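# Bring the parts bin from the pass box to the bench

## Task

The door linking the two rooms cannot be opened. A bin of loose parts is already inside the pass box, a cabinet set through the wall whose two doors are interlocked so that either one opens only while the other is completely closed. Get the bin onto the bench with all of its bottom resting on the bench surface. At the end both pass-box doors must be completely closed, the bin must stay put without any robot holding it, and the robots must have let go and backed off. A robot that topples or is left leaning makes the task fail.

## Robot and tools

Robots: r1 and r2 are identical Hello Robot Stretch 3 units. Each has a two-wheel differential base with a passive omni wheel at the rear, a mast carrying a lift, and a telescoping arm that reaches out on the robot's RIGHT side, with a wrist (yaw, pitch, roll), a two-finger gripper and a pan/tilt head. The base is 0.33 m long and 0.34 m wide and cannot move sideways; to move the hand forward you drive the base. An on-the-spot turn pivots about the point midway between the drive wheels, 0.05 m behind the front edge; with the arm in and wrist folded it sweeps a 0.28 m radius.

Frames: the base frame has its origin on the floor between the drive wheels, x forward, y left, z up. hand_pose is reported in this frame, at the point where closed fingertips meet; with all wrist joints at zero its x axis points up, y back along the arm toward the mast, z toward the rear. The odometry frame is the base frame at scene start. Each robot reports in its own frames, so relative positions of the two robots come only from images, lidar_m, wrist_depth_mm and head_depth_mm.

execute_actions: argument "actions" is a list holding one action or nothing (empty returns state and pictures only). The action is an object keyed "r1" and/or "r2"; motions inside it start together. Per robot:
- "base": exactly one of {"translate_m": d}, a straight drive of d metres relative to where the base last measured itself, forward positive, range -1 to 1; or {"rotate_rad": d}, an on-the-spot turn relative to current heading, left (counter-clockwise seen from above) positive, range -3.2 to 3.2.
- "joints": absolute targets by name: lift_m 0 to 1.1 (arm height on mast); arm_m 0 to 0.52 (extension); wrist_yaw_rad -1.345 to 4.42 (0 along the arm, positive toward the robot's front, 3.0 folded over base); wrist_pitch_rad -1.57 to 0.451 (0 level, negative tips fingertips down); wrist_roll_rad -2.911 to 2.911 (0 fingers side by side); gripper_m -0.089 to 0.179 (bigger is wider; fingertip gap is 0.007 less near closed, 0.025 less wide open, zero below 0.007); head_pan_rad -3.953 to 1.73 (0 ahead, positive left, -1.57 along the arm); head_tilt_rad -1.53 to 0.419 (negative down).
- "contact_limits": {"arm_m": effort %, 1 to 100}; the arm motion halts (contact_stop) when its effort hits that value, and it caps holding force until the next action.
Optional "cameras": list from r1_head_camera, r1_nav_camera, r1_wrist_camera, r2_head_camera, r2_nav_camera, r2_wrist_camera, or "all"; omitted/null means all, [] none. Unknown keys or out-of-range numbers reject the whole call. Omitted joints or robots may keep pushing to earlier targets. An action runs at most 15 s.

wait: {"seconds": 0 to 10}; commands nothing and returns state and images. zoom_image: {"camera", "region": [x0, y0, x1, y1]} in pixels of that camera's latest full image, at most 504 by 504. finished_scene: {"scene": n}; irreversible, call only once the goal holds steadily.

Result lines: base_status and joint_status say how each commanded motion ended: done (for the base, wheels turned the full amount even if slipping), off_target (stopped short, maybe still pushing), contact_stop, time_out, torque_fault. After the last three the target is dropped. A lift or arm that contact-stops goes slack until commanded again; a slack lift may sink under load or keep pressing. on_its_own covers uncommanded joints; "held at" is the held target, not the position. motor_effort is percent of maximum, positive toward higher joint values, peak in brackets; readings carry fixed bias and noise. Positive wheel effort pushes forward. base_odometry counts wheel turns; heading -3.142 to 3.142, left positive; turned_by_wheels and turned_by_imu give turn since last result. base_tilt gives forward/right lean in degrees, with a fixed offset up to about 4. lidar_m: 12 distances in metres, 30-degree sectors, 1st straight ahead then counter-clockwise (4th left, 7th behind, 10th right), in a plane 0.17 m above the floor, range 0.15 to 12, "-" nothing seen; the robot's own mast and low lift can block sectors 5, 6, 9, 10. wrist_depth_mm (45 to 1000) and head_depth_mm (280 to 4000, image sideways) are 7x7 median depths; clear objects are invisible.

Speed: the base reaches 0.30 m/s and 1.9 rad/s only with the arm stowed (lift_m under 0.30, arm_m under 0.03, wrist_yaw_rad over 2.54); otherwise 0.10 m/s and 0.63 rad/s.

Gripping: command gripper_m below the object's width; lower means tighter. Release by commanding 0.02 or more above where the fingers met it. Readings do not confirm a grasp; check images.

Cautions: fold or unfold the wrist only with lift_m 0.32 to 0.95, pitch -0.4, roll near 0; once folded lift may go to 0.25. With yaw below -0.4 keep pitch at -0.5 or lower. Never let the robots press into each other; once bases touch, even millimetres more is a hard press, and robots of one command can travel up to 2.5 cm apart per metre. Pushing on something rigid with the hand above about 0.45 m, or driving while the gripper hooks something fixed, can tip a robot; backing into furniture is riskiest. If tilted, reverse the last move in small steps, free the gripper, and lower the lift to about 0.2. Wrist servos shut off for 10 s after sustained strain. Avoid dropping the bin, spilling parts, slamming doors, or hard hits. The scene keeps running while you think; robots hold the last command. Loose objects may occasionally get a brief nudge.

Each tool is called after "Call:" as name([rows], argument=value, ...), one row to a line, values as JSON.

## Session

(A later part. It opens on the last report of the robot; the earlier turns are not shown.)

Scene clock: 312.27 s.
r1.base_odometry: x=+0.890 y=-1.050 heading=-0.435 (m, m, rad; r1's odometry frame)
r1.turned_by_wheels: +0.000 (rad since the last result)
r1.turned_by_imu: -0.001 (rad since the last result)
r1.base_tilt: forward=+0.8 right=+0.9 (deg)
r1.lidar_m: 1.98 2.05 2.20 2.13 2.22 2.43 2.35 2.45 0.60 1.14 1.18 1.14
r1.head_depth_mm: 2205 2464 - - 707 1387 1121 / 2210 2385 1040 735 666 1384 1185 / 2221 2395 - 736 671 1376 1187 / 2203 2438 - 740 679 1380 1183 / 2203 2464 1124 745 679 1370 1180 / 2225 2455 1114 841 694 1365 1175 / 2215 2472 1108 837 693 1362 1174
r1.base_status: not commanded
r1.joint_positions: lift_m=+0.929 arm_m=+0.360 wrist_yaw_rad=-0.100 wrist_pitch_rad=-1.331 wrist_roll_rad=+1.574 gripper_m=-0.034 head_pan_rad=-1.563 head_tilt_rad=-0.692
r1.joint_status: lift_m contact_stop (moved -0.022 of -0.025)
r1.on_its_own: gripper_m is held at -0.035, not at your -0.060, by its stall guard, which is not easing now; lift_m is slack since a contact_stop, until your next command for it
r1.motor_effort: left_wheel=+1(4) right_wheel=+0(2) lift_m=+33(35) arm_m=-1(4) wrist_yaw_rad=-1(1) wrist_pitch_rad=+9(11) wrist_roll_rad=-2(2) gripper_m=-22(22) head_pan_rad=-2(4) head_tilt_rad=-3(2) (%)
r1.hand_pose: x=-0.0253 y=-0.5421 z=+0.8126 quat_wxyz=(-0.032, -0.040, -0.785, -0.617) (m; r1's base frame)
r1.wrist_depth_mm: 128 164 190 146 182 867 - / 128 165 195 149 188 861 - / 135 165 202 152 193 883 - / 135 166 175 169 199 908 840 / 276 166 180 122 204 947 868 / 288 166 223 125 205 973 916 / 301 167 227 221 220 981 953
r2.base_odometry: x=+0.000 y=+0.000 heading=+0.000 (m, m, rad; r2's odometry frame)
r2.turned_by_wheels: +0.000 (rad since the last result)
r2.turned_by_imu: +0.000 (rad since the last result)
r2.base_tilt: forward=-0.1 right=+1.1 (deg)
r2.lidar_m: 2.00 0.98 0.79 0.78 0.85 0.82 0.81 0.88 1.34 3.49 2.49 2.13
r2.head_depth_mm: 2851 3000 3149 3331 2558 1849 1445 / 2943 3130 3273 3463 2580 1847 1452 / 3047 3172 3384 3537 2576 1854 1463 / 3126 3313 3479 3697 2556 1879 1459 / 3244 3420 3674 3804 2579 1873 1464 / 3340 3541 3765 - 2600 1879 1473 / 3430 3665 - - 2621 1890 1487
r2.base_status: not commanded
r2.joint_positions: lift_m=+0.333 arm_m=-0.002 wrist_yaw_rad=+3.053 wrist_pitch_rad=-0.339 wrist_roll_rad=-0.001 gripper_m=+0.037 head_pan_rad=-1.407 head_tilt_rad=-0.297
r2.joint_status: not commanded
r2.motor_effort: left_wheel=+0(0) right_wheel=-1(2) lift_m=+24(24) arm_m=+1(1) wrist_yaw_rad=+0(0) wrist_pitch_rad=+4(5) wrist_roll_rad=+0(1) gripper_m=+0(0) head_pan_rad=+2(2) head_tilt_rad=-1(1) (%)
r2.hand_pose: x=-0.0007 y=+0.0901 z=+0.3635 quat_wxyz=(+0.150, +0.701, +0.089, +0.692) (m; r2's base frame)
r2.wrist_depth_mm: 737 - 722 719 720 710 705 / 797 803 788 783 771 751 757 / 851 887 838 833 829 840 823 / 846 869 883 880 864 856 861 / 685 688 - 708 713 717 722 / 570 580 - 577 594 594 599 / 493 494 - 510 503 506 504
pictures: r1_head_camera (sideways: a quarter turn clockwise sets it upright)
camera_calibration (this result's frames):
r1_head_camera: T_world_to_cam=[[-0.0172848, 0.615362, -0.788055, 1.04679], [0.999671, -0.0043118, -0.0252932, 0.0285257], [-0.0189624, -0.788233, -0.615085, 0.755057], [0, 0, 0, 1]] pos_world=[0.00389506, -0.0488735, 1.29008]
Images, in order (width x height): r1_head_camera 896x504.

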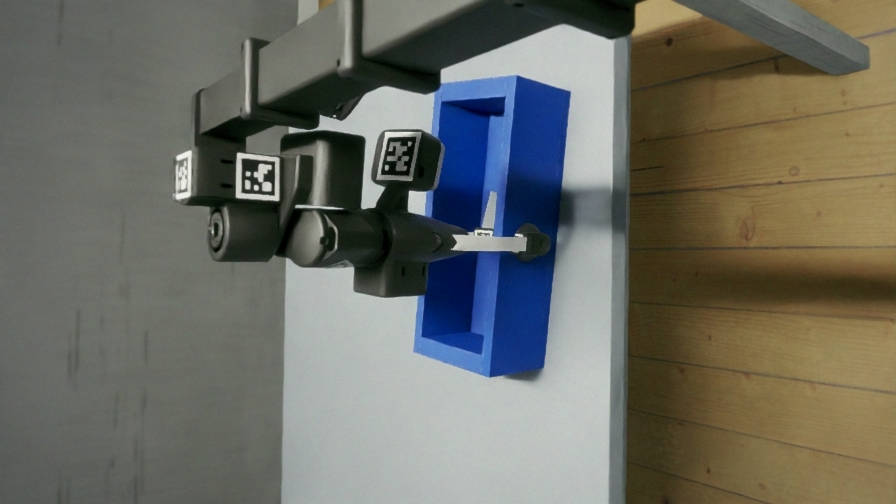

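Call:
execute_actions([
  {"r1":{"joints":{"gripper_m":0.06,"lift_m":0.93}}},
], cameras=[])

Call:
execute_actions([
  {"r1":{"joints":{"lift_m":1.02}}},
], cameras=[])

Call:
execute_actions([
  {"r1":{"joints":{"arm_m":0.0,"wrist_roll_rad":0,"wrist_pitch_rad":-0.4,"gripper_m":0.0,"lift_m":0.94},"base":{"rotate_rad":-2.2}}},
], cameras=["r1_nav_camera"])

Scene clock: 322.63 s.
r1.base_odometry: x=+0.890 y=-1.050 heading=-0.435 (m, m, rad; r1's odometry frame)
r1.turned_by_wheels: +0.000 (rad since the last result)
r1.turned_by_imu: -0.001 (rad since the last result)
r1.base_tilt: forward=+0.9 right=+0.9 (deg)
r1.lidar_m: 1.98 2.06 2.21 2.13 2.22 2.43 2.35 2.44 0.60 1.14 1.18 1.14
r1.head_depth_mm: 2211 2472 - - 709 1389 1118 / 2207 2388 1041 739 667 1382 1186 / 2229 2381 - 741 676 1381 1183 / 2210 2423 - 740 679 1381 1181 / 2212 2468 1121 736 681 1373 1180 / 2207 2447 1113 841 693 1365 1176 / 2205 2462 1107 838 691 1365 1170
r1.base_status: not commanded
r1.joint_positions: lift_m=+0.930 arm_m=+0.360 wrist_yaw_rad=-0.100 wrist_pitch_rad=-1.303 wrist_roll_rad=+1.574 gripper_m=+0.060 head_pan_rad=-1.563 head_tilt_rad=-0.692
r1.joint_status: all done
r1.motor_effort: left_wheel=+2(2) right_wheel=+0(0) lift_m=+39(44) arm_m=-1(1) wrist_yaw_rad=+0(0) wrist_pitch_rad=+1(9) wrist_roll_rad=-2(2) gripper_m=+0(81) head_pan_rad=-2(3) head_tilt_rad=-3(4) (%)
r1.hand_pose: x=-0.0260 y=-0.5490 z=+0.8149 quat_wxyz=(-0.031, -0.041, -0.794, -0.606) (m; r1's base frame)
r1.wrist_depth_mm: 136 161 199 132 182 836 804 / 255 163 204 136 187 842 - / 265 164 210 140 193 871 - / 276 165 184 143 200 903 829 / 288 166 206 147 202 893 869 / 300 170 - 153 - 902 883 / 314 168 237 157 217 979 926
r2.base_odometry: x=+0.000 y=+0.000 heading=+0.000 (m, m, rad; r2's odometry frame)
r2.turned_by_wheels: +0.000 (rad since the last result)
r2.turned_by_imu: -0.003 (rad since the last result)
r2.base_tilt: forward=-0.1 right=+1.1 (deg)
r2.lidar_m: 2.00 0.98 0.78 0.78 0.85 0.82 0.81 0.88 1.35 3.51 2.49 2.12
r2.head_depth_mm: 2867 3044 3222 3349 2525 1839 1455 / 2966 3130 3277 3426 2557 1845 1459 / 3035 3238 3383 3567 2565 1870 1463 / 3121 3296 3527 3654 2586 1874 1456 / 3217 3453 3623 3794 2598 1866 1474 / 3335 3516 3728 - 2593 1885 1467 / 3431 3648 - - 2609 1886 1475
r2.base_status: not commanded
r2.joint_positions: lift_m=+0.333 arm_m=-0.002 wrist_yaw_rad=+3.053 wrist_pitch_rad=-0.339 wrist_roll_rad=-0.001 gripper_m=+0.037 head_pan_rad=-1.407 head_tilt_rad=-0.297
r2.joint_status: not commanded
r2.motor_effort: left_wheel=-1(0) right_wheel=-1(1) lift_m=+24(24) arm_m=+0(1) wrist_yaw_rad=+0(0) wrist_pitch_rad=+4(4) wrist_roll_rad=+1(0) gripper_m=+0(0) head_pan_rad=+2(2) head_tilt_rad=-1(1) (%)
r2.hand_pose: x=-0.0007 y=+0.0901 z=+0.3635 quat_wxyz=(+0.150, +0.701, +0.089, +0.692) (m; r2's base frame)
r2.wrist_depth_mm: 728 - 733 722 719 702 706 / 798 797 784 771 775 760 761 / 848 865 847 835 845 843 817 / 840 882 893 867 866 862 850 / 682 689 - 710 721 722 718 / 576 578 - 583 594 596 591 / 487 492 - 511 503 505 502
pictures: none
No camera images: the call's "cameras" was empty. Leave "cameras" out to get every camera's image.

Scene clock: 324.30 s.
r1.base_odometry: x=+0.890 y=-1.050 heading=-0.435 (m, m, rad; r1's odometry frame)
r1.turned_by_wheels: +0.000 (rad since the last result)
r1.turned_by_imu: +0.000 (rad since the last result)
r1.base_tilt: forward=+0.8 right=+0.9 (deg)
r1.lidar_m: 1.97 2.05 2.20 2.12 2.22 2.42 2.35 2.44 0.60 1.14 1.19 1.14
r1.head_depth_mm: 2145 - 1203 861 707 1384 1120 / 2132 2510 1037 760 667 1380 1183 / - - 1037 762 676 1380 1181 / 2174 2443 - 740 680 1375 1176 / 2209 2459 1116 738 682 1373 1178 / 2200 2461 1111 840 695 1369 1175 / 2218 2475 1106 838 693 1358 1173
r1.base_status: not commanded
r1.joint_positions: lift_m=+1.020 arm_m=+0.360 wrist_yaw_rad=-0.100 wrist_pitch_rad=-1.303 wrist_roll_rad=+1.574 gripper_m=+0.060 head_pan_rad=-1.563 head_tilt_rad=-0.692
r1.joint_status: all done
r1.motor_effort: left_wheel=+2(2) right_wheel=+0(1) lift_m=+45(47) arm_m=-2(1) wrist_yaw_rad=+0(0) wrist_pitch_rad=+1(1) wrist_roll_rad=-2(2) gripper_m=+0(0) head_pan_rad=-4(3) head_tilt_rad=-2(2) (%)
r1.hand_pose: x=-0.0260 y=-0.5491 z=+0.9047 quat_wxyz=(-0.031, -0.041, -0.794, -0.606) (m; r1's base frame)
r1.wrist_depth_mm: 365 333 243 269 264 903 867 / 376 343 264 278 268 927 - / 392 355 263 286 277 983 - / 404 369 291 275 284 985 936 / 421 384 321 308 289 - 954 / 446 401 - 320 - - 967 / 454 418 297 279 312 - 991
r2.base_odometry: x=+0.000 y=+0.000 heading=+0.000 (m, m, rad; r2's odometry frame)
r2.turned_by_wheels: +0.000 (rad since the last result)
r2.turned_by_imu: +0.000 (rad since the last result)
r2.base_tilt: forward=-0.2 right=+0.9 (deg)
r2.lidar_m: 2.01 0.98 0.78 0.78 0.85 0.82 0.81 0.88 1.35 3.51 2.50 2.12
r2.head_depth_mm: 2874 3027 3161 3361 2545 1844 1469 / 2963 3131 3315 3493 2554 1840 1446 / 3027 3212 3395 3509 2569 1861 1468 / 3135 3277 3526 3659 2588 1865 1456 / 3244 3403 3693 3789 2592 1881 1457 / 3309 3511 3790 - 2592 1883 1472 / 3397 3645 - - 2618 1891 1473
r2.base_status: not commanded
r2.joint_positions: lift_m=+0.333 arm_m=-0.002 wrist_yaw_rad=+3.053 wrist_pitch_rad=-0.339 wrist_roll_rad=-0.001 gripper_m=+0.037 head_pan_rad=-1.407 head_tilt_rad=-0.297
r2.joint_status: not commanded
r2.motor_effort: left_wheel=+0(0) right_wheel=-1(1) lift_m=+24(24) arm_m=+0(1) wrist_yaw_rad=+0(0) wrist_pitch_rad=+5(4) wrist_roll_rad=+0(1) gripper_m=+0(0) head_pan_rad=+2(2) head_tilt_rad=-1(1) (%)
r2.hand_pose: x=-0.0007 y=+0.0901 z=+0.3635 quat_wxyz=(+0.150, +0.701, +0.089, +0.692) (m; r2's base frame)
r2.wrist_depth_mm: 732 - 716 723 717 714 703 / 799 806 782 779 771 761 744 / 857 871 851 847 828 820 817 / 823 883 875 883 858 850 875 / 689 702 - 697 708 723 727 / 575 577 - 584 587 596 597 / 491 489 - 517 503 507 509
pictures: none
No camera images: the call's "cameras" was empty. Leave "cameras" out to get every camera's image.

Scene clock: 328.93 s.
r1.base_odometry: x=+0.890 y=-1.050 heading=-2.635 (m, m, rad; r1's odometry frame)
r1.turned_by_wheels: -2.200 (rad since the last result)
r1.turned_by_imu: -2.227 (rad since the last result)
r1.base_tilt: forward=+0.8 right=+0.9 (deg)
r1.lidar_m: 0.60 1.14 1.16 1.14 1.98 2.00 2.28 2.13 2.17 2.51 2.35 2.39
r1.head_depth_mm: 2183 2365 2504 2075 - - - / 2398 2617 2679 2061 - - - / 2573 2867 2714 2091 - - - / 2429 2715 2731 2041 1652 1361 1204 / 2285 2521 2669 2050 1643 1374 1179 / 2144 2357 2536 2043 1634 1367 1175 / 2018 2200 2405 2025 1628 1364 1170
r1.base_status: done
r1.joint_positions: lift_m=+0.940 arm_m=+0.003 wrist_yaw_rad=-0.100 wrist_pitch_rad=-0.419 wrist_roll_rad=+0.004 gripper_m=+0.000 head_pan_rad=-1.563 head_tilt_rad=-0.692
r1.joint_status: all done
joint sent to its limit — the command would take r1.arm_m past its lower limit, so that joint was sent only as far as its limit.
r1.motor_effort: left_wheel=+3(9) right_wheel=-2(6) lift_m=+20(38) arm_m=-4(6) wrist_yaw_rad=+0(0) wrist_pitch_rad=+6(4) wrist_roll_rad=-2(5) gripper_m=-2(82) head_pan_rad=-3(2) head_tilt_rad=-2(3) (%)
r1.hand_pose: x=-0.0439 y=-0.3710 z=+0.9529 quat_wxyz=(+0.682, +0.112, -0.699, -0.182) (m; r1's base frame)
r1.wrist_depth_mm: - - - - - - - / - - - - - - - / - - - - - - - / - - - - - - - / - - - - - - - / - - - - - - - / - - - - - - -
r2.base_odometry: x=+0.000 y=+0.000 heading=+0.000 (m, m, rad; r2's odometry frame)
r2.turned_by_wheels: +0.000 (rad since the last result)
r2.turned_by_imu: -0.001 (rad since the last result)
r2.base_tilt: forward=-0.1 right=+1.1 (deg)
r2.lidar_m: 2.01 0.98 0.78 0.78 0.85 0.82 0.81 0.88 1.34 3.50 2.49 2.12
r2.head_depth_mm: 2891 3019 3196 3333 2547 1844 1448 / 2957 3082 3295 3464 2531 1854 1454 / 3054 3214 3393 3531 2570 1859 1457 / 3108 3349 3528 3658 2590 1851 1463 / 3253 3391 3655 3760 2593 1881 1466 / 3320 3502 3778 - 2600 1881 1463 / 3409 3661 - - 2612 1884 1467
r2.base_status: not commanded
r2.joint_positions: lift_m=+0.333 arm_m=-0.002 wrist_yaw_rad=+3.053 wrist_pitch_rad=-0.339 wrist_roll_rad=-0.001 gripper_m=+0.037 head_pan_rad=-1.407 head_tilt_rad=-0.297
r2.joint_status: not commanded
r2.motor_effort: left_wheel=+0(1) right_wheel=-1(1) lift_m=+24(24) arm_m=+0(1) wrist_yaw_rad=+0(0) wrist_pitch_rad=+4(4) wrist_roll_rad=+1(0) gripper_m=-1(0) head_pan_rad=+2(2) head_tilt_rad=-1(1) (%)
r2.hand_pose: x=-0.0007 y=+0.0901 z=+0.3635 quat_wxyz=(+0.150, +0.701, +0.089, +0.692) (m; r2's base frame)
r2.wrist_depth_mm: 737 - 716 719 719 704 706 / 792 792 780 788 757 772 756 / 862 862 847 842 837 823 821 / 828 872 879 874 870 868 853 / 691 697 - 715 712 712 720 / 576 584 - 588 592 590 595 / 491 495 - 511 503 505 508
pictures: r1_nav_camera (sideways: a quarter turn counterclockwise sets it upright)
camera_calibration (this result's frames):
r1_nav_camera: T_world_to_cam=[[0.0297803, -0.666216, 0.745164, -0.937146], [-0.998555, -0.053188, -0.00764581, 0.0633576], [0.0447275, -0.74386, -0.666837, 0.821723], [0, 0, 0, 1]] pos_world=[0.054421, -0.00972485, 1.24677]
Images, in order (width x height): r1_nav_camera 672x504.

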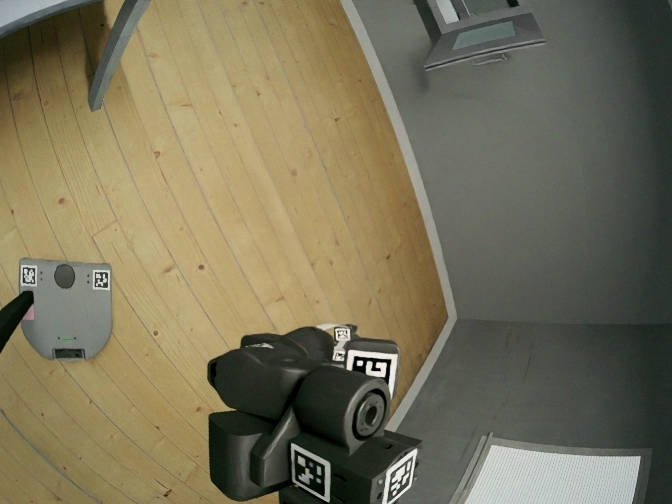

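Call:
execute_actions([
  {"r1":{"base":{"rotate_rad":-1.02}}},
], cameras=[])

Call:
execute_actions([
  {"r1":{"base":{"translate_m":1.0},"joints":{"wrist_yaw_rad":3.0}}},
], cameras=[])

Call:
execute_actions([
  {"r1":{"joints":{"lift_m":0.27}}},
], cameras=[])

Call:
execute_actions([
  {"r1":{"base":{"translate_m":0.95}}},
], cameras=[])

Call:
execute_actions([
  {"r1":{"base":{"rotate_rad":-2.6},"joints":{"head_tilt_rad":-0.4}}},
], cameras=["r1_nav_camera","r1_head_camera"])

Scene clock: 339.03 s.
r1.base_odometry: x=+0.890 y=-1.050 heading=+2.628 (m, m, rad; r1's odometry frame)
r1.turned_by_wheels: -1.020 (rad since the last result)
r1.turned_by_imu: -1.032 (rad since the last result)
r1.base_tilt: forward=+0.8 right=+0.9 (deg)
r1.lidar_m: 2.34 2.39 0.60 1.14 1.16 1.14 1.98 2.02 2.25 2.13 2.17 2.49
r1.head_depth_mm: 1822 2047 2319 2071 - - - / 1810 2019 2307 2053 - - - / 1795 2014 2281 2094 - - - / 1779 1998 2256 2048 1635 1357 1208 / 1774 1980 2240 2037 1637 1369 1180 / 1763 1972 2213 2029 1633 1371 1174 / 1747 1950 2195 2016 1621 1365 1172
r1.base_status: done
r1.joint_positions: lift_m=+0.940 arm_m=+0.003 wrist_yaw_rad=-0.100 wrist_pitch_rad=-0.419 wrist_roll_rad=+0.004 gripper_m=+0.000 head_pan_rad=-1.563 head_tilt_rad=-0.692
r1.joint_status: not commanded
r1.motor_effort: left_wheel=+3(8) right_wheel=-2(5) lift_m=+20(20) arm_m=-4(3) wrist_yaw_rad=+0(1) wrist_pitch_rad=+6(6) wrist_roll_rad=-2(2) gripper_m=-3(3) head_pan_rad=-3(3) head_tilt_rad=-3(2) (%)
r1.hand_pose: x=-0.0439 y=-0.3710 z=+0.9529 quat_wxyz=(+0.682, +0.112, -0.699, -0.182) (m; r1's base frame)
r1.wrist_depth_mm: - - - - - - - / - - - - - - - / - - - - - - - / - - - - - - - / - - - - - - - / - - - - - - - / - - - - - - -
r2.base_odometry: x=+0.000 y=+0.000 heading=+0.000 (m, m, rad; r2's odometry frame)
r2.turned_by_wheels: +0.000 (rad since the last result)
r2.turned_by_imu: -0.003 (rad since the last result)
r2.base_tilt: forward=-0.2 right=+1.0 (deg)
r2.lidar_m: 2.01 0.97 0.79 0.78 0.85 0.82 0.81 0.88 1.35 3.50 2.49 2.12
r2.head_depth_mm: 2867 2990 3190 3347 2565 1862 1450 / 2976 3140 3257 3446 2556 1867 1456 / 3036 3180 3402 3536 2570 1860 1461 / 3175 3317 3479 3722 2585 1866 1465 / 3233 3365 3606 3777 2595 1879 1472 / 3344 3539 3751 - 2578 1858 1474 / 3415 3638 - - 2603 1881 1479
r2.base_status: not commanded
r2.joint_positions: lift_m=+0.333 arm_m=-0.002 wrist_yaw_rad=+3.053 wrist_pitch_rad=-0.339 wrist_roll_rad=-0.001 gripper_m=+0.037 head_pan_rad=-1.407 head_tilt_rad=-0.297
r2.joint_status: not commanded
r2.motor_effort: left_wheel=+0(0) right_wheel=-1(1) lift_m=+24(24) arm_m=+1(1) wrist_yaw_rad=+0(0) wrist_pitch_rad=+4(4) wrist_roll_rad=+1(1) gripper_m=+0(0) head_pan_rad=+2(3) head_tilt_rad=-1(2) (%)
r2.hand_pose: x=-0.0007 y=+0.0901 z=+0.3635 quat_wxyz=(+0.150, +0.701, +0.089, +0.692) (m; r2's base frame)
r2.wrist_depth_mm: 728 - 728 718 714 716 701 / 794 786 786 779 766 766 766 / 846 866 837 853 830 826 827 / 829 867 896 873 859 850 865 / 690 695 - 708 709 714 715 / 573 577 - 580 586 593 600 / 496 495 - 515 501 504 508
pictures: none
No camera images: the call's "cameras" was empty. Leave "cameras" out to get every camera's image.

Scene clock: 350.00 s.
r1.base_odometry: x=+0.019 y=-0.559 heading=+2.628 (m, m, rad; r1's odometry frame)
r1.turned_by_wheels: +0.000 (rad since the last result)
r1.turned_by_imu: +0.001 (rad since the last result)
r1.base_tilt: forward=+0.8 right=+0.9 (deg)
r1.lidar_m: 1.35 1.38 1.82 2.70 1.44 0.82 2.11 3.04 2.19 2.07 2.05 1.43
r1.head_depth_mm: 1761 1973 2249 2073 - - 1156 / 1759 1961 2226 2067 1695 - 1167 / 1742 1962 2220 2054 1727 - - / 1741 1940 2189 2033 1691 - - / 1717 1924 2178 2037 1692 - 1131 / 1710 1907 2177 2023 1665 - 1140 / 1706 1894 2145 2013 1626 1362 1172
r1.base_status: done
r1.joint_positions: lift_m=+0.940 arm_m=+0.003 wrist_yaw_rad=+2.998 wrist_pitch_rad=-0.419 wrist_roll_rad=+0.004 gripper_m=+0.000 head_pan_rad=-1.563 head_tilt_rad=-0.692
r1.joint_status: all done
r1.motor_effort: left_wheel=+3(9) right_wheel=-2(2) lift_m=+20(20) arm_m=-3(4) wrist_yaw_rad=+2(3) wrist_pitch_rad=+6(6) wrist_roll_rad=-2(2) gripper_m=-3(2) head_pan_rad=-2(3) head_tilt_rad=-3(3) (%)
r1.hand_pose: x=+0.0109 y=+0.0742 z=+0.9530 quat_wxyz=(+0.197, +0.701, +0.097, +0.678) (m; r1's base frame)
r1.wrist_depth_mm: - - - - - - - / - - - - - - - / - - - - - - - / - - - - - - - / - - - - - - - / - - - - - - - / - - - - - - -
r2.base_odometry: x=+0.000 y=+0.000 heading=+0.000 (m, m, rad; r2's odometry frame)
r2.turned_by_wheels: +0.000 (rad since the last result)
r2.turned_by_imu: -0.003 (rad since the last result)
r2.base_tilt: forward=-0.1 right=+1.1 (deg)
r2.lidar_m: 2.01 0.98 0.78 0.78 0.84 0.82 0.81 0.88 1.35 3.50 2.50 2.12
r2.head_depth_mm: 2891 3066 3145 3300 2524 1851 1459 / 2920 3105 3316 3440 2535 1849 1459 / 3085 3196 3378 3581 2566 1845 1461 / 3147 3267 3515 3668 2592 1869 1461 / 3213 3466 3598 3817 2593 1866 1471 / 3313 3557 3804 - 2598 1870 1477 / 3449 3721 - - 2611 1892 1477
r2.base_status: not commanded
r2.joint_positions: lift_m=+0.333 arm_m=-0.002 wrist_yaw_rad=+3.053 wrist_pitch_rad=-0.339 wrist_roll_rad=-0.001 gripper_m=+0.037 head_pan_rad=-1.407 head_tilt_rad=-0.297
r2.joint_status: not commanded
r2.motor_effort: left_wheel=+0(0) right_wheel=-1(1) lift_m=+24(24) arm_m=+1(1) wrist_yaw_rad=+0(0) wrist_pitch_rad=+4(4) wrist_roll_rad=+0(0) gripper_m=+0(1) head_pan_rad=+2(2) head_tilt_rad=-1(1) (%)
r2.hand_pose: x=-0.0007 y=+0.0901 z=+0.3635 quat_wxyz=(+0.150, +0.701, +0.089, +0.692) (m; r2's base frame)
r2.wrist_depth_mm: 735 - 725 712 712 712 705 / 800 794 784 776 775 753 753 / 850 864 846 846 837 828 825 / 844 880 877 858 855 872 851 / 688 694 - 710 721 712 725 / 572 579 - 578 595 593 591 / 490 491 - 516 504 508 503
pictures: none
No camera images: the call's "cameras" was empty. Leave "cameras" out to get every camera's image.

Scene clock: 356.93 s.
r1.base_odometry: x=+0.019 y=-0.559 heading=+2.628 (m, m, rad; r1's odometry frame)
r1.turned_by_wheels: +0.000 (rad since the last result)
r1.turned_by_imu: +0.000 (rad since the last result)
r1.base_tilt: forward=+0.8 right=+0.9 (deg)
r1.lidar_m: 1.35 1.38 1.81 2.70 1.44 0.82 2.11 3.05 2.19 2.07 2.05 1.43
r1.head_depth_mm: 1762 1989 2249 2077 1669 1390 1189 / 1756 1966 2234 2084 1646 1380 1184 / 1742 1956 2207 2051 1652 1376 1186 / 1728 1942 2201 2045 1647 1376 1179 / 1716 1930 2185 2050 1636 1377 1177 / 1713 1903 2158 2036 1632 1364 1173 / 1700 1894 2148 2021 1626 1367 1173
r1.base_status: not commanded
r1.joint_positions: lift_m=+0.270 arm_m=+0.003 wrist_yaw_rad=+2.998 wrist_pitch_rad=-0.418 wrist_roll_rad=+0.004 gripper_m=+0.000 head_pan_rad=-1.563 head_tilt_rad=-0.692
r1.joint_status: all done
r1.motor_effort: left_wheel=+3(2) right_wheel=-2(2) lift_m=+19(20) arm_m=-3(3) wrist_yaw_rad=+2(1) wrist_pitch_rad=+5(5) wrist_roll_rad=-2(2) gripper_m=-3(3) head_pan_rad=-3(2) head_tilt_rad=-2(4) (%)
r1.hand_pose: x=+0.0109 y=+0.0742 z=+0.2831 quat_wxyz=(+0.197, +0.701, +0.097, +0.678) (m; r1's base frame)
r1.wrist_depth_mm: - - - - - - - / - - - - - - - / 990 - 965 892 901 867 872 / 760 727 716 710 701 702 669 / 596 594 576 621 560 565 554 / 509 517 - - 484 477 468 / 448 - - - 414 417 408
r2.base_odometry: x=+0.000 y=+0.000 heading=+0.000 (m, m, rad; r2's odometry frame)
r2.turned_by_wheels: +0.000 (rad since the last result)
r2.turned_by_imu: -0.002 (rad since the last result)
r2.base_tilt: forward=+0.0 right=+1.1 (deg)
r2.lidar_m: 2.01 0.98 0.79 0.78 0.85 0.82 0.81 0.88 1.35 3.50 2.49 2.12
r2.head_depth_mm: 2885 3012 3183 3337 2541 1838 1458 / 2984 3116 3299 3460 2527 1859 1466 / 3028 3196 3389 3563 2550 1860 1455 / 3119 3320 3507 3653 2580 1854 1455 / 3210 3391 3647 3841 2616 1870 1466 / 3318 3512 3803 - 2626 1875 1468 / 3425 3686 - - 2630 1880 1476
r2.base_status: not commanded
r2.joint_positions: lift_m=+0.333 arm_m=-0.002 wrist_yaw_rad=+3.053 wrist_pitch_rad=-0.339 wrist_roll_rad=-0.001 gripper_m=+0.037 head_pan_rad=-1.407 head_tilt_rad=-0.297
r2.joint_status: not commanded
r2.motor_effort: left_wheel=+0(0) right_wheel=+0(1) lift_m=+24(24) arm_m=+0(1) wrist_yaw_rad=+0(0) wrist_pitch_rad=+4(4) wrist_roll_rad=+1(1) gripper_m=+0(0) head_pan_rad=+2(2) head_tilt_rad=-1(1) (%)
r2.hand_pose: x=-0.0007 y=+0.0901 z=+0.3635 quat_wxyz=(+0.150, +0.701, +0.089, +0.692) (m; r2's base frame)
r2.wrist_depth_mm: 730 - 727 715 718 717 702 / 796 782 771 768 767 770 756 / 844 856 852 847 831 832 821 / 825 886 877 866 869 863 864 / 688 694 - 698 716 719 704 / 571 586 - 582 588 586 594 / 495 493 - 505 499 503 505
pictures: none
No camera images: the call's "cameras" was empty. Leave "cameras" out to get every camera's image.

Scene clock: 361.80 s.
r1.base_odometry: x=-0.809 y=-0.093 heading=+2.628 (m, m, rad; r1's odometry frame)
r1.turned_by_wheels: +0.000 (rad since the last result)
r1.turned_by_imu: +0.002 (rad since the last result)
r1.base_tilt: forward=+0.8 right=+0.9 (deg)
r1.lidar_m: 0.40 0.41 0.54 1.29 2.82 1.67 3.05 3.04 2.12 2.01 0.61 0.43
r1.head_depth_mm: 1721 1933 2198 2072 1666 1386 1189 / 1713 1918 2183 2070 1662 1378 1188 / 1692 1917 2163 2060 1658 1384 1184 / 1687 1884 2127 2046 1637 1379 1181 / 1676 1859 2105 2030 1643 1373 1175 / 1666 1851 2090 2038 1633 1365 1173 / 1610 1593 1561 1541 1496 1322 1168
r1.base_status: done
r1.joint_positions: lift_m=+0.270 arm_m=+0.003 wrist_yaw_rad=+2.999 wrist_pitch_rad=-0.418 wrist_roll_rad=+0.004 gripper_m=+0.000 head_pan_rad=-1.563 head_tilt_rad=-0.692
r1.joint_status: not commanded
r1.motor_effort: left_wheel=+3(13) right_wheel=-1(5) lift_m=+20(20) arm_m=-4(4) wrist_yaw_rad=+2(1) wrist_pitch_rad=+5(5) wrist_roll_rad=-2(2) gripper_m=-2(2) head_pan_rad=-4(2) head_tilt_rad=-4(3) (%)
r1.hand_pose: x=+0.0107 y=+0.0742 z=+0.2831 quat_wxyz=(+0.196, +0.701, +0.097, +0.678) (m; r1's base frame)
r1.wrist_depth_mm: - - - - 859 540 394 / - - - - 897 566 400 / - - 919 906 849 580 415 / 749 735 713 694 683 578 421 / 604 591 578 619 584 537 427 / 507 509 - - 496 481 432 / 447 - - - 420 415 400
r2.base_odometry: x=+0.000 y=+0.000 heading=+0.000 (m, m, rad; r2's odometry frame)
r2.turned_by_wheels: +0.000 (rad since the last result)
r2.turned_by_imu: -0.001 (rad since the last result)
r2.base_tilt: forward=-0.2 right=+1.1 (deg)
r2.lidar_m: 2.01 0.98 0.79 0.78 0.85 0.82 0.81 0.88 1.35 3.50 2.50 2.12
r2.head_depth_mm: 2869 3026 3212 3368 2524 1849 1453 / 2952 3112 3314 3476 2540 1861 1450 / 3067 3194 3385 3478 2538 1862 1468 / 3154 3285 3476 3723 2566 1863 1462 / 3209 3457 3652 3802 2586 1854 1464 / 3351 3570 3771 - 2583 1889 1473 / 3451 3672 - - 2614 1884 1485
r2.base_status: not commanded
r2.joint_positions: lift_m=+0.333 arm_m=-0.002 wrist_yaw_rad=+3.053 wrist_pitch_rad=-0.339 wrist_roll_rad=-0.001 gripper_m=+0.037 head_pan_rad=-1.407 head_tilt_rad=-0.297
r2.joint_status: not commanded
r2.motor_effort: left_wheel=+0(0) right_wheel=-1(1) lift_m=+24(24) arm_m=+1(0) wrist_yaw_rad=+1(0) wrist_pitch_rad=+4(4) wrist_roll_rad=+0(1) gripper_m=-1(0) head_pan_rad=+2(2) head_tilt_rad=-1(1) (%)
r2.hand_pose: x=-0.0007 y=+0.0901 z=+0.3635 quat_wxyz=(+0.150, +0.701, +0.089, +0.692) (m; r2's base frame)
r2.wrist_depth_mm: 720 - 711 717 707 720 694 / 806 784 782 784 772 766 760 / 844 861 844 837 827 828 826 / 829 866 881 879 862 861 874 / 690 692 - 713 708 711 720 / 573 579 - 579 588 589 598 / 492 493 - 511 504 505 506
pictures: none
No camera images: the call's "cameras" was empty. Leave "cameras" out to get every camera's image.

Scene clock: 364.67 s.
r1.base_odometry: x=-0.809 y=-0.093 heading=+0.029 (m, m, rad; r1's odometry frame)
r1.turned_by_wheels: -2.600 (rad since the last result)
r1.turned_by_imu: -2.618 (rad since the last result)
r1.base_tilt: forward=+0.8 right=+0.9 (deg)
r1.lidar_m: 2.92 2.10 1.72 0.59 0.42 0.40 0.42 0.56 1.45 2.85 1.67 3.05
r1.head_depth_mm: 2290 2375 288 309 2320 1749 1407 / 2392 2472 291 313 2317 1749 1400 / 2484 2537 295 318 2303 1745 1399 / 2620 289 300 323 2303 1741 1398 / 2748 292 304 328 2302 1731 1399 / 2907 296 309 333 383 413 449 / 3090 300 314 339 370 407 452
r1.base_status: done
r1.joint_positions: lift_m=+0.270 arm_m=+0.003 wrist_yaw_rad=+2.999 wrist_pitch_rad=-0.418 wrist_roll_rad=+0.004 gripper_m=+0.000 head_pan_rad=-1.563 head_tilt_rad=-0.408
r1.joint_status: all done
r1.motor_effort: left_wheel=+3(12) right_wheel=-2(6) lift_m=+20(20) arm_m=-3(3) wrist_yaw_rad=+1(1) wrist_pitch_rad=+5(5) wrist_roll_rad=-2(2) gripper_m=-2(2) head_pan_rad=-3(2) head_tilt_rad=+4(16) (%)
r1.hand_pose: x=+0.0107 y=+0.0742 z=+0.2831 quat_wxyz=(+0.196, +0.701, +0.097, +0.678) (m; r1's base frame)
r1.wrist_depth_mm: 349 - 660 - - - - / 373 - 708 - - - - / 383 - 751 926 902 864 860 / 391 473 713 712 694 695 672 / 408 493 580 624 573 557 547 / 409 499 - - 486 476 466 / 391 - - - 419 409 407
r2.base_odometry: x=+0.000 y=+0.000 heading=+0.000 (m, m, rad; r2's odometry frame)
r2.turned_by_wheels: +0.000 (rad since the last result)
r2.turned_by_imu: -0.001 (rad since the last result)
r2.base_tilt: forward=-0.1 right=+1.1 (deg)
r2.lidar_m: 2.01 0.98 0.78 0.78 0.85 0.82 0.81 0.88 1.34 3.50 2.49 2.12
r2.head_depth_mm: 2863 3032 3171 3361 2558 1846 1456 / 2964 3087 3257 3473 2581 1842 1449 / 3031 3224 3401 3515 2579 1853 1459 / 3152 3328 3551 3605 2584 1873 1464 / 3226 3431 3629 3830 2585 1870 1463 / 3309 3521 3762 - 2598 1881 1464 / 3476 3745 - - 2633 1883 1472
r2.base_status: not commanded
r2.joint_positions: lift_m=+0.333 arm_m=-0.002 wrist_yaw_rad=+3.053 wrist_pitch_rad=-0.339 wrist_roll_rad=-0.001 gripper_m=+0.037 head_pan_rad=-1.407 head_tilt_rad=-0.297
r2.joint_status: not commanded
r2.motor_effort: left_wheel=-1(0) right_wheel=-1(0) lift_m=+24(24) arm_m=+0(0) wrist_yaw_rad=+0(0) wrist_pitch_rad=+5(5) wrist_roll_rad=+0(0) gripper_m=-1(0) head_pan_rad=+2(2) head_tilt_rad=-1(1) (%)
r2.hand_pose: x=-0.0007 y=+0.0901 z=+0.3635 quat_wxyz=(+0.150, +0.701, +0.089, +0.692) (m; r2's base frame)
r2.wrist_depth_mm: 740 - 733 722 712 704 705 / 790 801 792 785 766 764 749 / 847 854 866 837 832 829 823 / 841 880 882 881 859 860 862 / 698 698 - 710 720 717 717 / 576 574 - 588 596 596 594 / 491 497 - 518 500 504 506
pictures: r1_head_camera (sideways: a quarter turn clockwise sets it upright), r1_nav_camera (sideways: a quarter turn counterclockwise sets it upright)
camera_calibration (this result's frames):
r1_head_camera: T_world_to_cam=[[-0.0153234, 0.370322, -0.928777, 1.2303], [0.99972, -0.0110863, -0.0209142, 0.022833], [-0.0180417, -0.928837, -0.370049, 0.436224], [0, 0, 0, 1]] pos_world=[0.00389612, -0.0501751, 1.30458]
r1_nav_camera: T_world_to_cam=[[0.0279361, -0.431123, 0.901861, -1.14144], [-0.998558, -0.0534059, 0.0054014, 0.0463721], [0.045836, -0.900711, -0.431994, 0.51618], [0, 0, 0, 1]] pos_world=[0.054533, -0.0246965, 1.25216]
Images, in order (width x height): r1_head_camera 896x504, r1_nav_camera 672x504.

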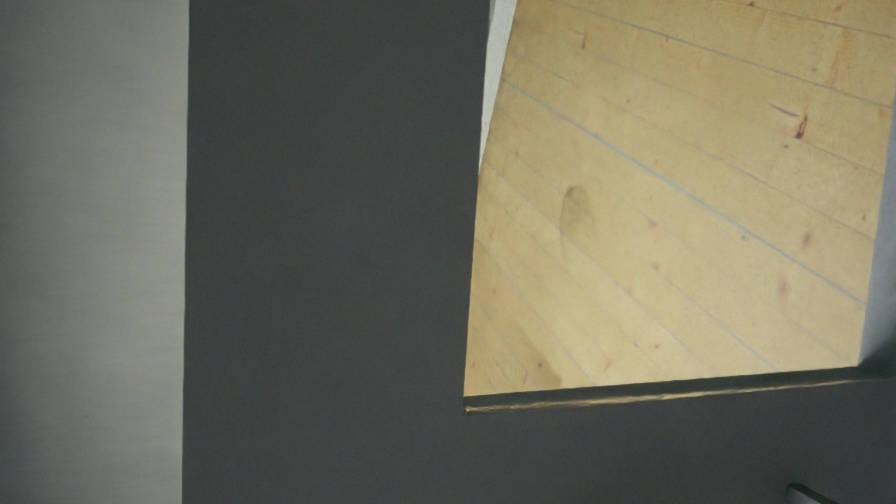

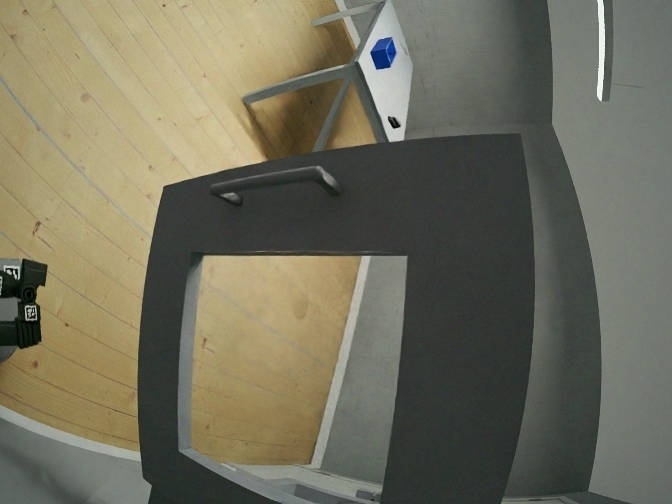

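Call:
execute_actions([
  {"r1":{"base":{"translate_m":0.2},"joints":{"lift_m":0.66}}},
], cameras=[])

Call:
execute_actions([
  {"r1":{"joints":{"arm_m":0.5,"head_tilt_rad":-0.8}}},
], cameras=["r1_nav_camera","r1_head_camera"])

Scene clock: 377.83 s.
r1.base_odometry: x=-0.609 y=-0.087 heading=+0.029 (m, m, rad; r1's odometry frame)
r1.turned_by_wheels: +0.000 (rad since the last result)
r1.turned_by_imu: +0.000 (rad since the last result)
r1.base_tilt: forward=+0.8 right=+0.9 (deg)
r1.lidar_m: 2.78 2.00 1.92 0.84 0.60 0.58 0.60 0.80 2.00 2.94 1.55 2.89
r1.head_depth_mm: 2370 304 316 340 2135 1748 1399 / 2463 308 320 345 373 407 455 / 2584 312 325 350 376 401 444 / 2697 317 330 356 386 423 466 / 2832 3042 3281 3373 2302 1749 1396 / 2989 3224 3473 3337 2289 1735 1397 / 3198 3396 3667 2797 2089 1731 1391
r1.base_status: done
r1.joint_positions: lift_m=+0.660 arm_m=+0.003 wrist_yaw_rad=+2.999 wrist_pitch_rad=-0.418 wrist_roll_rad=+0.004 gripper_m=+0.000 head_pan_rad=-1.563 head_tilt_rad=-0.408
r1.joint_status: all done
r1.motor_effort: left_wheel=+3(13) right_wheel=-1(6) lift_m=+45(47) arm_m=-4(3) wrist_yaw_rad=+1(0) wrist_pitch_rad=+5(6) wrist_roll_rad=-2(2) gripper_m=-3(3) head_pan_rad=-2(2) head_tilt_rad=+3(3) (%)
r1.hand_pose: x=+0.0106 y=+0.0743 z=+0.6721 quat_wxyz=(+0.196, +0.701, +0.097, +0.678) (m; r1's base frame)
r1.wrist_depth_mm: 505 - 951 - - - - / 527 - - - - - - / 551 - - - - - - / 565 662 - - - - - / 576 727 - - - - - / 593 782 - - 977 971 940 / 606 795 851 854 843 842 813
r2.base_odometry: x=+0.000 y=+0.000 heading=+0.000 (m, m, rad; r2's odometry frame)
r2.turned_by_wheels: +0.000 (rad since the last result)
r2.turned_by_imu: -0.003 (rad since the last result)
r2.base_tilt: forward=-0.2 right=+1.1 (deg)
r2.lidar_m: 2.00 0.98 0.79 0.78 0.85 0.81 0.81 0.88 1.34 3.52 2.49 2.12
r2.head_depth_mm: 2853 2985 3221 3337 2536 1845 1451 / 2976 3124 3278 3468 2527 1854 1457 / 3022 3212 3360 3544 2573 1854 1454 / 3150 3310 3556 3696 2573 1854 1469 / 3245 3407 3678 3779 2558 1873 1457 / 3315 3560 3723 - 2624 1880 1470 / 3420 3680 - - 2612 1878 1473
r2.base_status: not commanded
r2.joint_positions: lift_m=+0.333 arm_m=-0.002 wrist_yaw_rad=+3.053 wrist_pitch_rad=-0.339 wrist_roll_rad=-0.001 gripper_m=+0.037 head_pan_rad=-1.407 head_tilt_rad=-0.297
r2.joint_status: not commanded
r2.motor_effort: left_wheel=+0(0) right_wheel=-1(0) lift_m=+24(24) arm_m=+1(0) wrist_yaw_rad=-1(0) wrist_pitch_rad=+4(4) wrist_roll_rad=+0(1) gripper_m=+0(0) head_pan_rad=+2(3) head_tilt_rad=-1(1) (%)
r2.hand_pose: x=-0.0007 y=+0.0901 z=+0.3635 quat_wxyz=(+0.150, +0.701, +0.089, +0.692) (m; r2's base frame)
r2.wrist_depth_mm: 739 - 722 716 707 707 694 / 784 791 773 785 774 765 757 / 850 853 834 847 838 827 822 / 830 864 872 870 853 859 868 / 700 693 - 702 708 721 726 / 574 577 - 577 589 592 593 / 493 490 - 510 502 510 507
pictures: none
No camera images: the call's "cameras" was empty. Leave "cameras" out to get every camera's image.

Scene clock: 382.67 s.
r1.base_odometry: x=-0.609 y=-0.087 heading=+0.029 (m, m, rad; r1's odometry frame)
r1.turned_by_wheels: +0.000 (rad since the last result)
r1.turned_by_imu: +0.000 (rad since the last result)
r1.base_tilt: forward=+0.8 right=+0.9 (deg)
r1.lidar_m: 2.77 2.00 1.92 0.84 0.60 0.58 0.60 0.80 2.01 2.94 1.55 2.90
r1.head_depth_mm: 510 573 2154 725 1531 1316 1161 / 545 591 679 769 1547 - - / 2630 2808 2171 1801 1521 1306 1138 / 2752 2933 2381 1884 1519 1299 1135 / 2902 3008 2255 1818 1513 1303 1134 / 3079 2985 2254 1804 1506 1288 1129 / 3155 2617 2093 1800 1493 1290 1131
r1.base_status: not commanded
r1.joint_positions: lift_m=+0.660 arm_m=+0.500 wrist_yaw_rad=+3.000 wrist_pitch_rad=-0.418 wrist_roll_rad=+0.004 gripper_m=+0.000 head_pan_rad=-1.563 head_tilt_rad=-0.791
r1.joint_status: all done
r1.motor_effort: left_wheel=+2(4) right_wheel=+0(3) lift_m=+44(45) arm_m=+4(8) wrist_yaw_rad=+0(1) wrist_pitch_rad=+5(6) wrist_roll_rad=-2(2) gripper_m=-2(2) head_pan_rad=-2(3) head_tilt_rad=-3(20) (%)
r1.hand_pose: x=+0.0104 y=-0.4225 z=+0.6722 quat_wxyz=(+0.196, +0.701, +0.097, +0.678) (m; r1's base frame)
r1.wrist_depth_mm: 711 949 - - - - - / 764 988 - - - - - / 758 - - - - - - / 791 - - - - - - / 828 - - - - - - / 845 977 - - 977 932 941 / 841 879 - 840 839 824 820
r2.base_odometry: x=+0.000 y=+0.000 heading=+0.000 (m, m, rad; r2's odometry frame)
r2.turned_by_wheels: +0.000 (rad since the last result)
r2.turned_by_imu: -0.001 (rad since the last result)
r2.base_tilt: forward=-0.1 right=+1.0 (deg)
r2.lidar_m: 2.01 0.98 0.78 0.78 0.85 0.82 0.81 0.88 1.35 3.50 2.49 2.12
r2.head_depth_mm: 2862 3018 3156 3329 2559 1857 1451 / 2968 3093 3285 3483 2556 1848 1450 / 3007 3204 3396 3550 2580 1860 1463 / 3127 3336 3475 3707 2586 1873 1460 / 3181 3447 3688 3844 2564 1868 1465 / 3327 3533 3773 - 2594 1874 1466 / 3466 3584 - - 2595 1894 1472
r2.base_status: not commanded
r2.joint_positions: lift_m=+0.333 arm_m=-0.002 wrist_yaw_rad=+3.053 wrist_pitch_rad=-0.339 wrist_roll_rad=-0.001 gripper_m=+0.037 head_pan_rad=-1.407 head_tilt_rad=-0.297
r2.joint_status: not commanded
r2.motor_effort: left_wheel=+0(0) right_wheel=-1(2) lift_m=+24(24) arm_m=+1(0) wrist_yaw_rad=+0(0) wrist_pitch_rad=+4(4) wrist_roll_rad=+0(0) gripper_m=+0(0) head_pan_rad=+2(2) head_tilt_rad=-1(1) (%)
r2.hand_pose: x=-0.0007 y=+0.0901 z=+0.3635 quat_wxyz=(+0.150, +0.701, +0.089, +0.692) (m; r2's base frame)
r2.wrist_depth_mm: 737 - 721 725 709 707 711 / 795 797 778 774 760 762 757 / 843 860 852 840 831 838 811 / 831 877 886 866 874 851 863 / 692 692 - 706 728 716 725 / 573 574 - 581 585 586 599 / 490 493 - 518 500 504 509
pictures: r1_head_camera (sideways: a quarter turn clockwise sets it upright), r1_nav_camera (sideways: a quarter turn counterclockwise sets it upright)
camera_calibration (this result's frames):
r1_head_camera: T_world_to_cam=[[-0.0175849, 0.690806, -0.722827, 0.961777], [0.99965, -0.00214242, -0.0263669, 0.0299203], [-0.019763, -0.723037, -0.690526, 0.853193], [0, 0, 0, 1]] pos_world=[0.00386457, -0.0474465, 1.28514]
r1_nav_camera: T_world_to_cam=[[0.0300775, -0.737123, 0.675089, -0.845826], [-0.99858, -0.0518673, -0.0121433, 0.0692118], [0.0439662, -0.673765, -0.737637, 0.91381], [0, 0, 0, 1]] pos_world=[0.0543771, -0.00419482, 1.24591]
Images, in order (width x height): r1_head_camera 896x504, r1_nav_camera 672x504.

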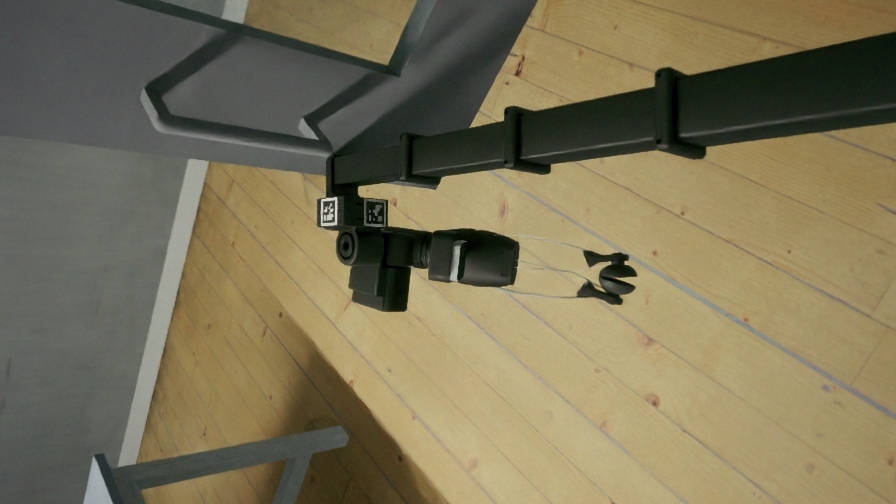

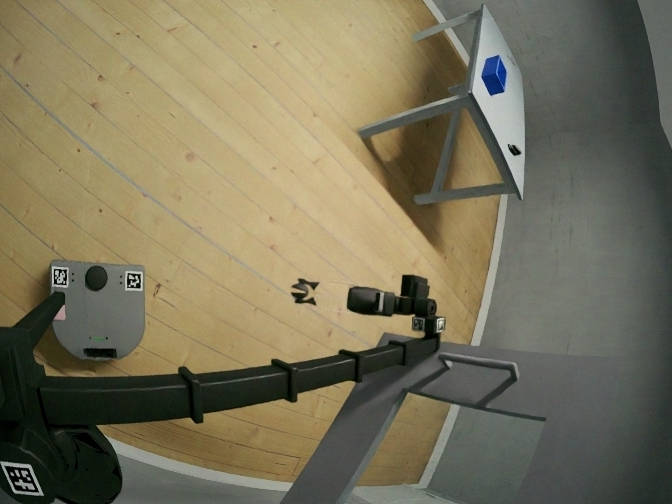

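Call:
execute_actions([
  {"r1":{"base":{"translate_m":-0.28}}},
], cameras=["r1_nav_camera","r1_head_camera"])

Scene clock: 390.53 s.
r1.base_odometry: x=-0.889 y=-0.095 heading=+0.029 (m, m, rad; r1's odometry frame)
r1.turned_by_wheels: +0.000 (rad since the last result)
r1.turned_by_imu: +0.000 (rad since the last result)
r1.base_tilt: forward=+0.8 right=+0.9 (deg)
r1.lidar_m: 2.97 2.14 1.42 0.48 0.35 0.33 0.34 0.46 1.20 2.81 1.72 3.12
r1.head_depth_mm: 2268 2527 2314 1784 655 1310 1155 / 2333 2681 2304 720 1464 - - / 654 733 818 1773 1525 1303 1139 / 2590 2757 2369 1880 1522 1300 1138 / 2760 2953 2268 1805 1511 1296 1137 / 2926 3009 2261 1807 1512 1292 1134 / 3107 2985 2235 1800 1507 1288 1127
r1.base_status: done
r1.joint_positions: lift_m=+0.660 arm_m=+0.500 wrist_yaw_rad=+3.000 wrist_pitch_rad=-0.418 wrist_roll_rad=+0.004 gripper_m=+0.000 head_pan_rad=-1.563 head_tilt_rad=-0.791
r1.joint_status: not commanded
r1.motor_effort: left_wheel=+2(4) right_wheel=-1(7) lift_m=+45(45) arm_m=+3(4) wrist_yaw_rad=+0(0) wrist_pitch_rad=+6(6) wrist_roll_rad=-2(2) gripper_m=-2(3) head_pan_rad=-3(2) head_tilt_rad=-2(3) (%)
r1.hand_pose: x=+0.0104 y=-0.4225 z=+0.6722 quat_wxyz=(+0.196, +0.701, +0.097, +0.678) (m; r1's base frame)
r1.wrist_depth_mm: 520 674 873 - - - - / 530 671 934 - - - - / 545 701 971 - - - - / 560 739 - - - - - / 570 749 - - - - - / 589 769 - - 968 952 931 / 603 779 - 830 835 831 804
r2.base_odometry: x=+0.000 y=+0.000 heading=+0.000 (m, m, rad; r2's odometry frame)
r2.turned_by_wheels: +0.000 (rad since the last result)
r2.turned_by_imu: -0.002 (rad since the last result)
r2.base_tilt: forward=+0.0 right=+1.1 (deg)
r2.lidar_m: 2.00 0.98 0.78 0.78 0.85 0.82 0.81 0.88 1.35 3.51 2.49 2.12
r2.head_depth_mm: 2885 3064 3202 3396 2557 1837 1453 / 2980 3097 3331 3441 2545 1862 1461 / 3029 3214 3368 3530 2553 1864 1457 / 3173 3343 3457 3659 2555 1859 1464 / 3204 3396 3611 3856 2596 1870 1461 / 3403 3528 3761 - 2565 1883 1470 / 3389 3651 - - 2626 1871 1476
r2.base_status: not commanded
r2.joint_positions: lift_m=+0.333 arm_m=-0.002 wrist_yaw_rad=+3.053 wrist_pitch_rad=-0.339 wrist_roll_rad=-0.001 gripper_m=+0.037 head_pan_rad=-1.407 head_tilt_rad=-0.297
r2.joint_status: not commanded
r2.motor_effort: left_wheel=+0(0) right_wheel=-1(1) lift_m=+24(24) arm_m=+1(1) wrist_yaw_rad=+0(1) wrist_pitch_rad=+4(4) wrist_roll_rad=+1(0) gripper_m=+0(1) head_pan_rad=+3(2) head_tilt_rad=-1(1) (%)
r2.hand_pose: x=-0.0007 y=+0.0901 z=+0.3635 quat_wxyz=(+0.150, +0.701, +0.089, +0.692) (m; r2's base frame)
r2.wrist_depth_mm: 728 - 728 719 711 718 703 / 797 812 779 778 774 766 753 / 854 844 853 845 838 825 816 / 828 865 888 857 858 860 850 / 694 693 - 695 718 723 716 / 573 581 - 585 593 595 596 / 493 494 - 508 499 502 507
pictures: r1_head_camera (sideways: a quarter turn clockwise sets it upright), r1_nav_camera (sideways: a quarter turn counterclockwise sets it upright)
camera_calibration (this result's frames):
r1_head_camera: T_world_to_cam=[[-0.0175849, 0.690806, -0.722827, 0.961777], [0.99965, -0.00214242, -0.0263669, 0.0299203], [-0.019763, -0.723037, -0.690526, 0.853193], [0, 0, 0, 1]] pos_world=[0.00386457, -0.0474465, 1.28514]
r1_nav_camera: T_world_to_cam=[[0.0300775, -0.737123, 0.675089, -0.845826], [-0.99858, -0.0518673, -0.0121433, 0.0692118], [0.0439662, -0.673765, -0.737637, 0.91381], [0, 0, 0, 1]] pos_world=[0.0543771, -0.00419482, 1.24591]
Images, in order (width x height): r1_head_camera 896x504, r1_nav_camera 672x504.

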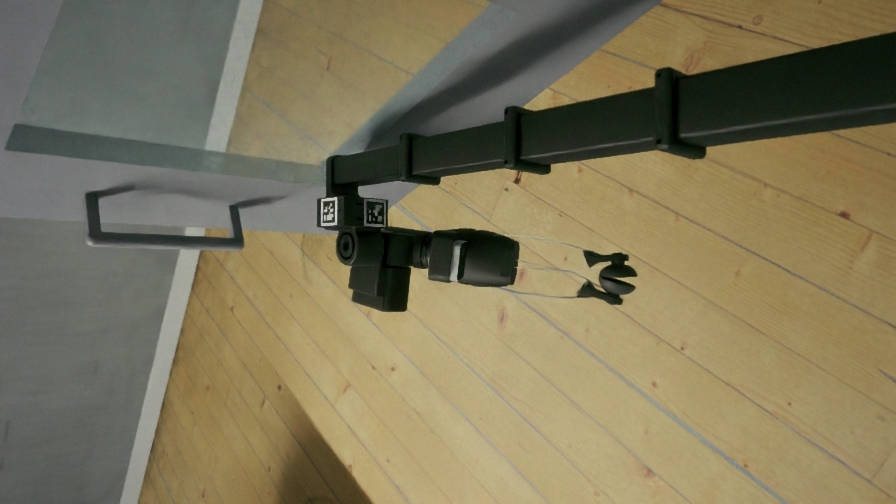

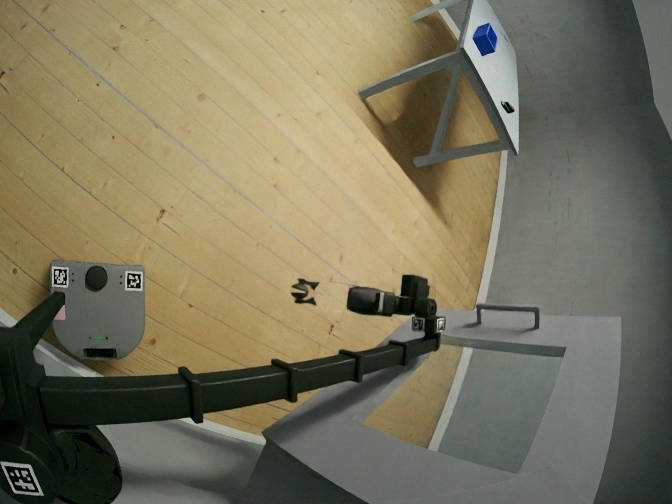

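Call:
execute_actions([
  {"r1":{"base":{"rotate_rad":-0.35}}},
], cameras=["r1_nav_camera"])

Scene clock: 397.17 s.
r1.base_odometry: x=-0.889 y=-0.095 heading=-0.321 (m, m, rad; r1's odometry frame)
r1.turned_by_wheels: -0.350 (rad since the last result)
r1.turned_by_imu: -0.351 (rad since the last result)
r1.base_tilt: forward=+0.8 right=+0.9 (deg)
r1.lidar_m: 3.99 2.55 2.07 0.82 0.41 0.34 0.33 0.37 0.57 2.72 2.03 1.72
r1.head_depth_mm: 761 788 465 513 609 1164 1019 / 2236 2467 953 717 621 - - / 2313 2622 2381 1802 1525 1304 1142 / 2354 2649 2376 1870 1522 1305 1137 / 2379 2637 2271 1817 1523 1296 1134 / 2405 2679 2250 1809 1506 1291 1132 / 2430 2732 2238 1802 1503 1291 1128
r1.base_status: done
r1.joint_positions: lift_m=+0.660 arm_m=+0.500 wrist_yaw_rad=+3.001 wrist_pitch_rad=-0.418 wrist_roll_rad=+0.003 gripper_m=+0.000 head_pan_rad=-1.563 head_tilt_rad=-0.791
r1.joint_status: not commanded
r1.motor_effort: left_wheel=+3(35) right_wheel=-2(39) lift_m=+44(45) arm_m=+3(3) wrist_yaw_rad=+0(2) wrist_pitch_rad=+5(5) wrist_roll_rad=-2(2) gripper_m=-3(3) head_pan_rad=-3(2) head_tilt_rad=-3(2) (%)
r1.hand_pose: x=+0.0101 y=-0.4225 z=+0.6722 quat_wxyz=(+0.195, +0.701, +0.098, +0.679) (m; r1's base frame)
r1.wrist_depth_mm: 495 732 - - - - - / 490 724 - - - - - / 498 721 - - - - - / 488 718 - - - - - / 492 712 - - - - - / 487 703 - - 982 942 956 / 487 703 - 836 850 826 839
r2.base_odometry: x=+0.000 y=+0.000 heading=+0.000 (m, m, rad; r2's odometry frame)
r2.turned_by_wheels: +0.000 (rad since the last result)
r2.turned_by_imu: -0.002 (rad since the last result)
r2.base_tilt: forward=-0.2 right=+1.1 (deg)
r2.lidar_m: 2.01 0.98 0.78 0.78 0.85 0.82 0.81 0.88 1.35 3.50 2.49 2.12
r2.head_depth_mm: 2856 3046 3241 3343 2554 1845 1456 / 2964 3143 3340 3423 2568 1859 1459 / 3032 3219 3422 3574 2543 1855 1451 / 3146 3268 3523 3623 2572 1866 1453 / 3230 3413 3664 3794 2589 1870 1471 / 3328 3546 3711 - 2583 1876 1468 / 3463 3689 - - 2612 1880 1463
r2.base_status: not commanded
r2.joint_positions: lift_m=+0.333 arm_m=-0.002 wrist_yaw_rad=+3.053 wrist_pitch_rad=-0.339 wrist_roll_rad=-0.001 gripper_m=+0.037 head_pan_rad=-1.407 head_tilt_rad=-0.297
r2.joint_status: not commanded
r2.motor_effort: left_wheel=+0(0) right_wheel=+0(1) lift_m=+24(24) arm_m=+1(1) wrist_yaw_rad=+0(0) wrist_pitch_rad=+4(4) wrist_roll_rad=+0(1) gripper_m=+0(0) head_pan_rad=+2(2) head_tilt_rad=-1(1) (%)
r2.hand_pose: x=-0.0007 y=+0.0901 z=+0.3635 quat_wxyz=(+0.150, +0.701, +0.089, +0.692) (m; r2's base frame)
r2.wrist_depth_mm: 729 - 721 724 712 711 711 / 798 797 782 783 765 766 749 / 857 861 855 839 829 825 818 / 836 877 890 856 861 861 869 / 701 698 - 710 709 724 713 / 567 580 - 583 584 592 593 / 491 491 - 518 496 505 503
pictures: r1_nav_camera (sideways: a quarter turn counterclockwise sets it upright)
camera_calibration (this result's frames):
r1_nav_camera: T_world_to_cam=[[0.0300721, -0.737123, 0.675089, -0.845825], [-0.998581, -0.05186, -0.0121434, 0.0692118], [0.0439613, -0.673765, -0.737637, 0.91381], [0, 0, 0, 1]] pos_world=[0.0543771, -0.00419516, 1.24591]
Images, in order (width x height): r1_nav_camera 672x504.

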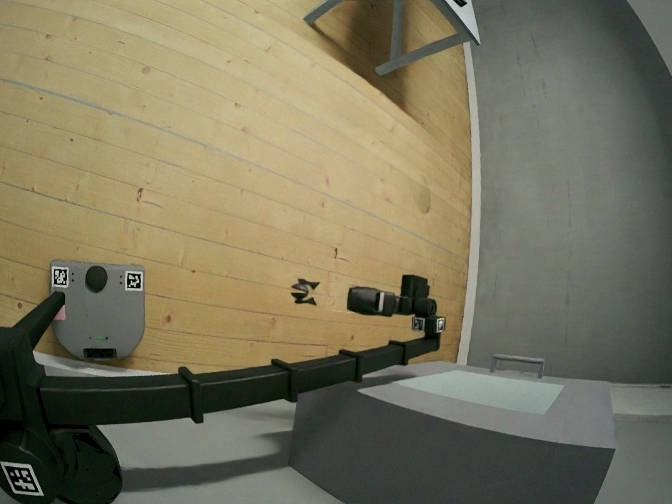

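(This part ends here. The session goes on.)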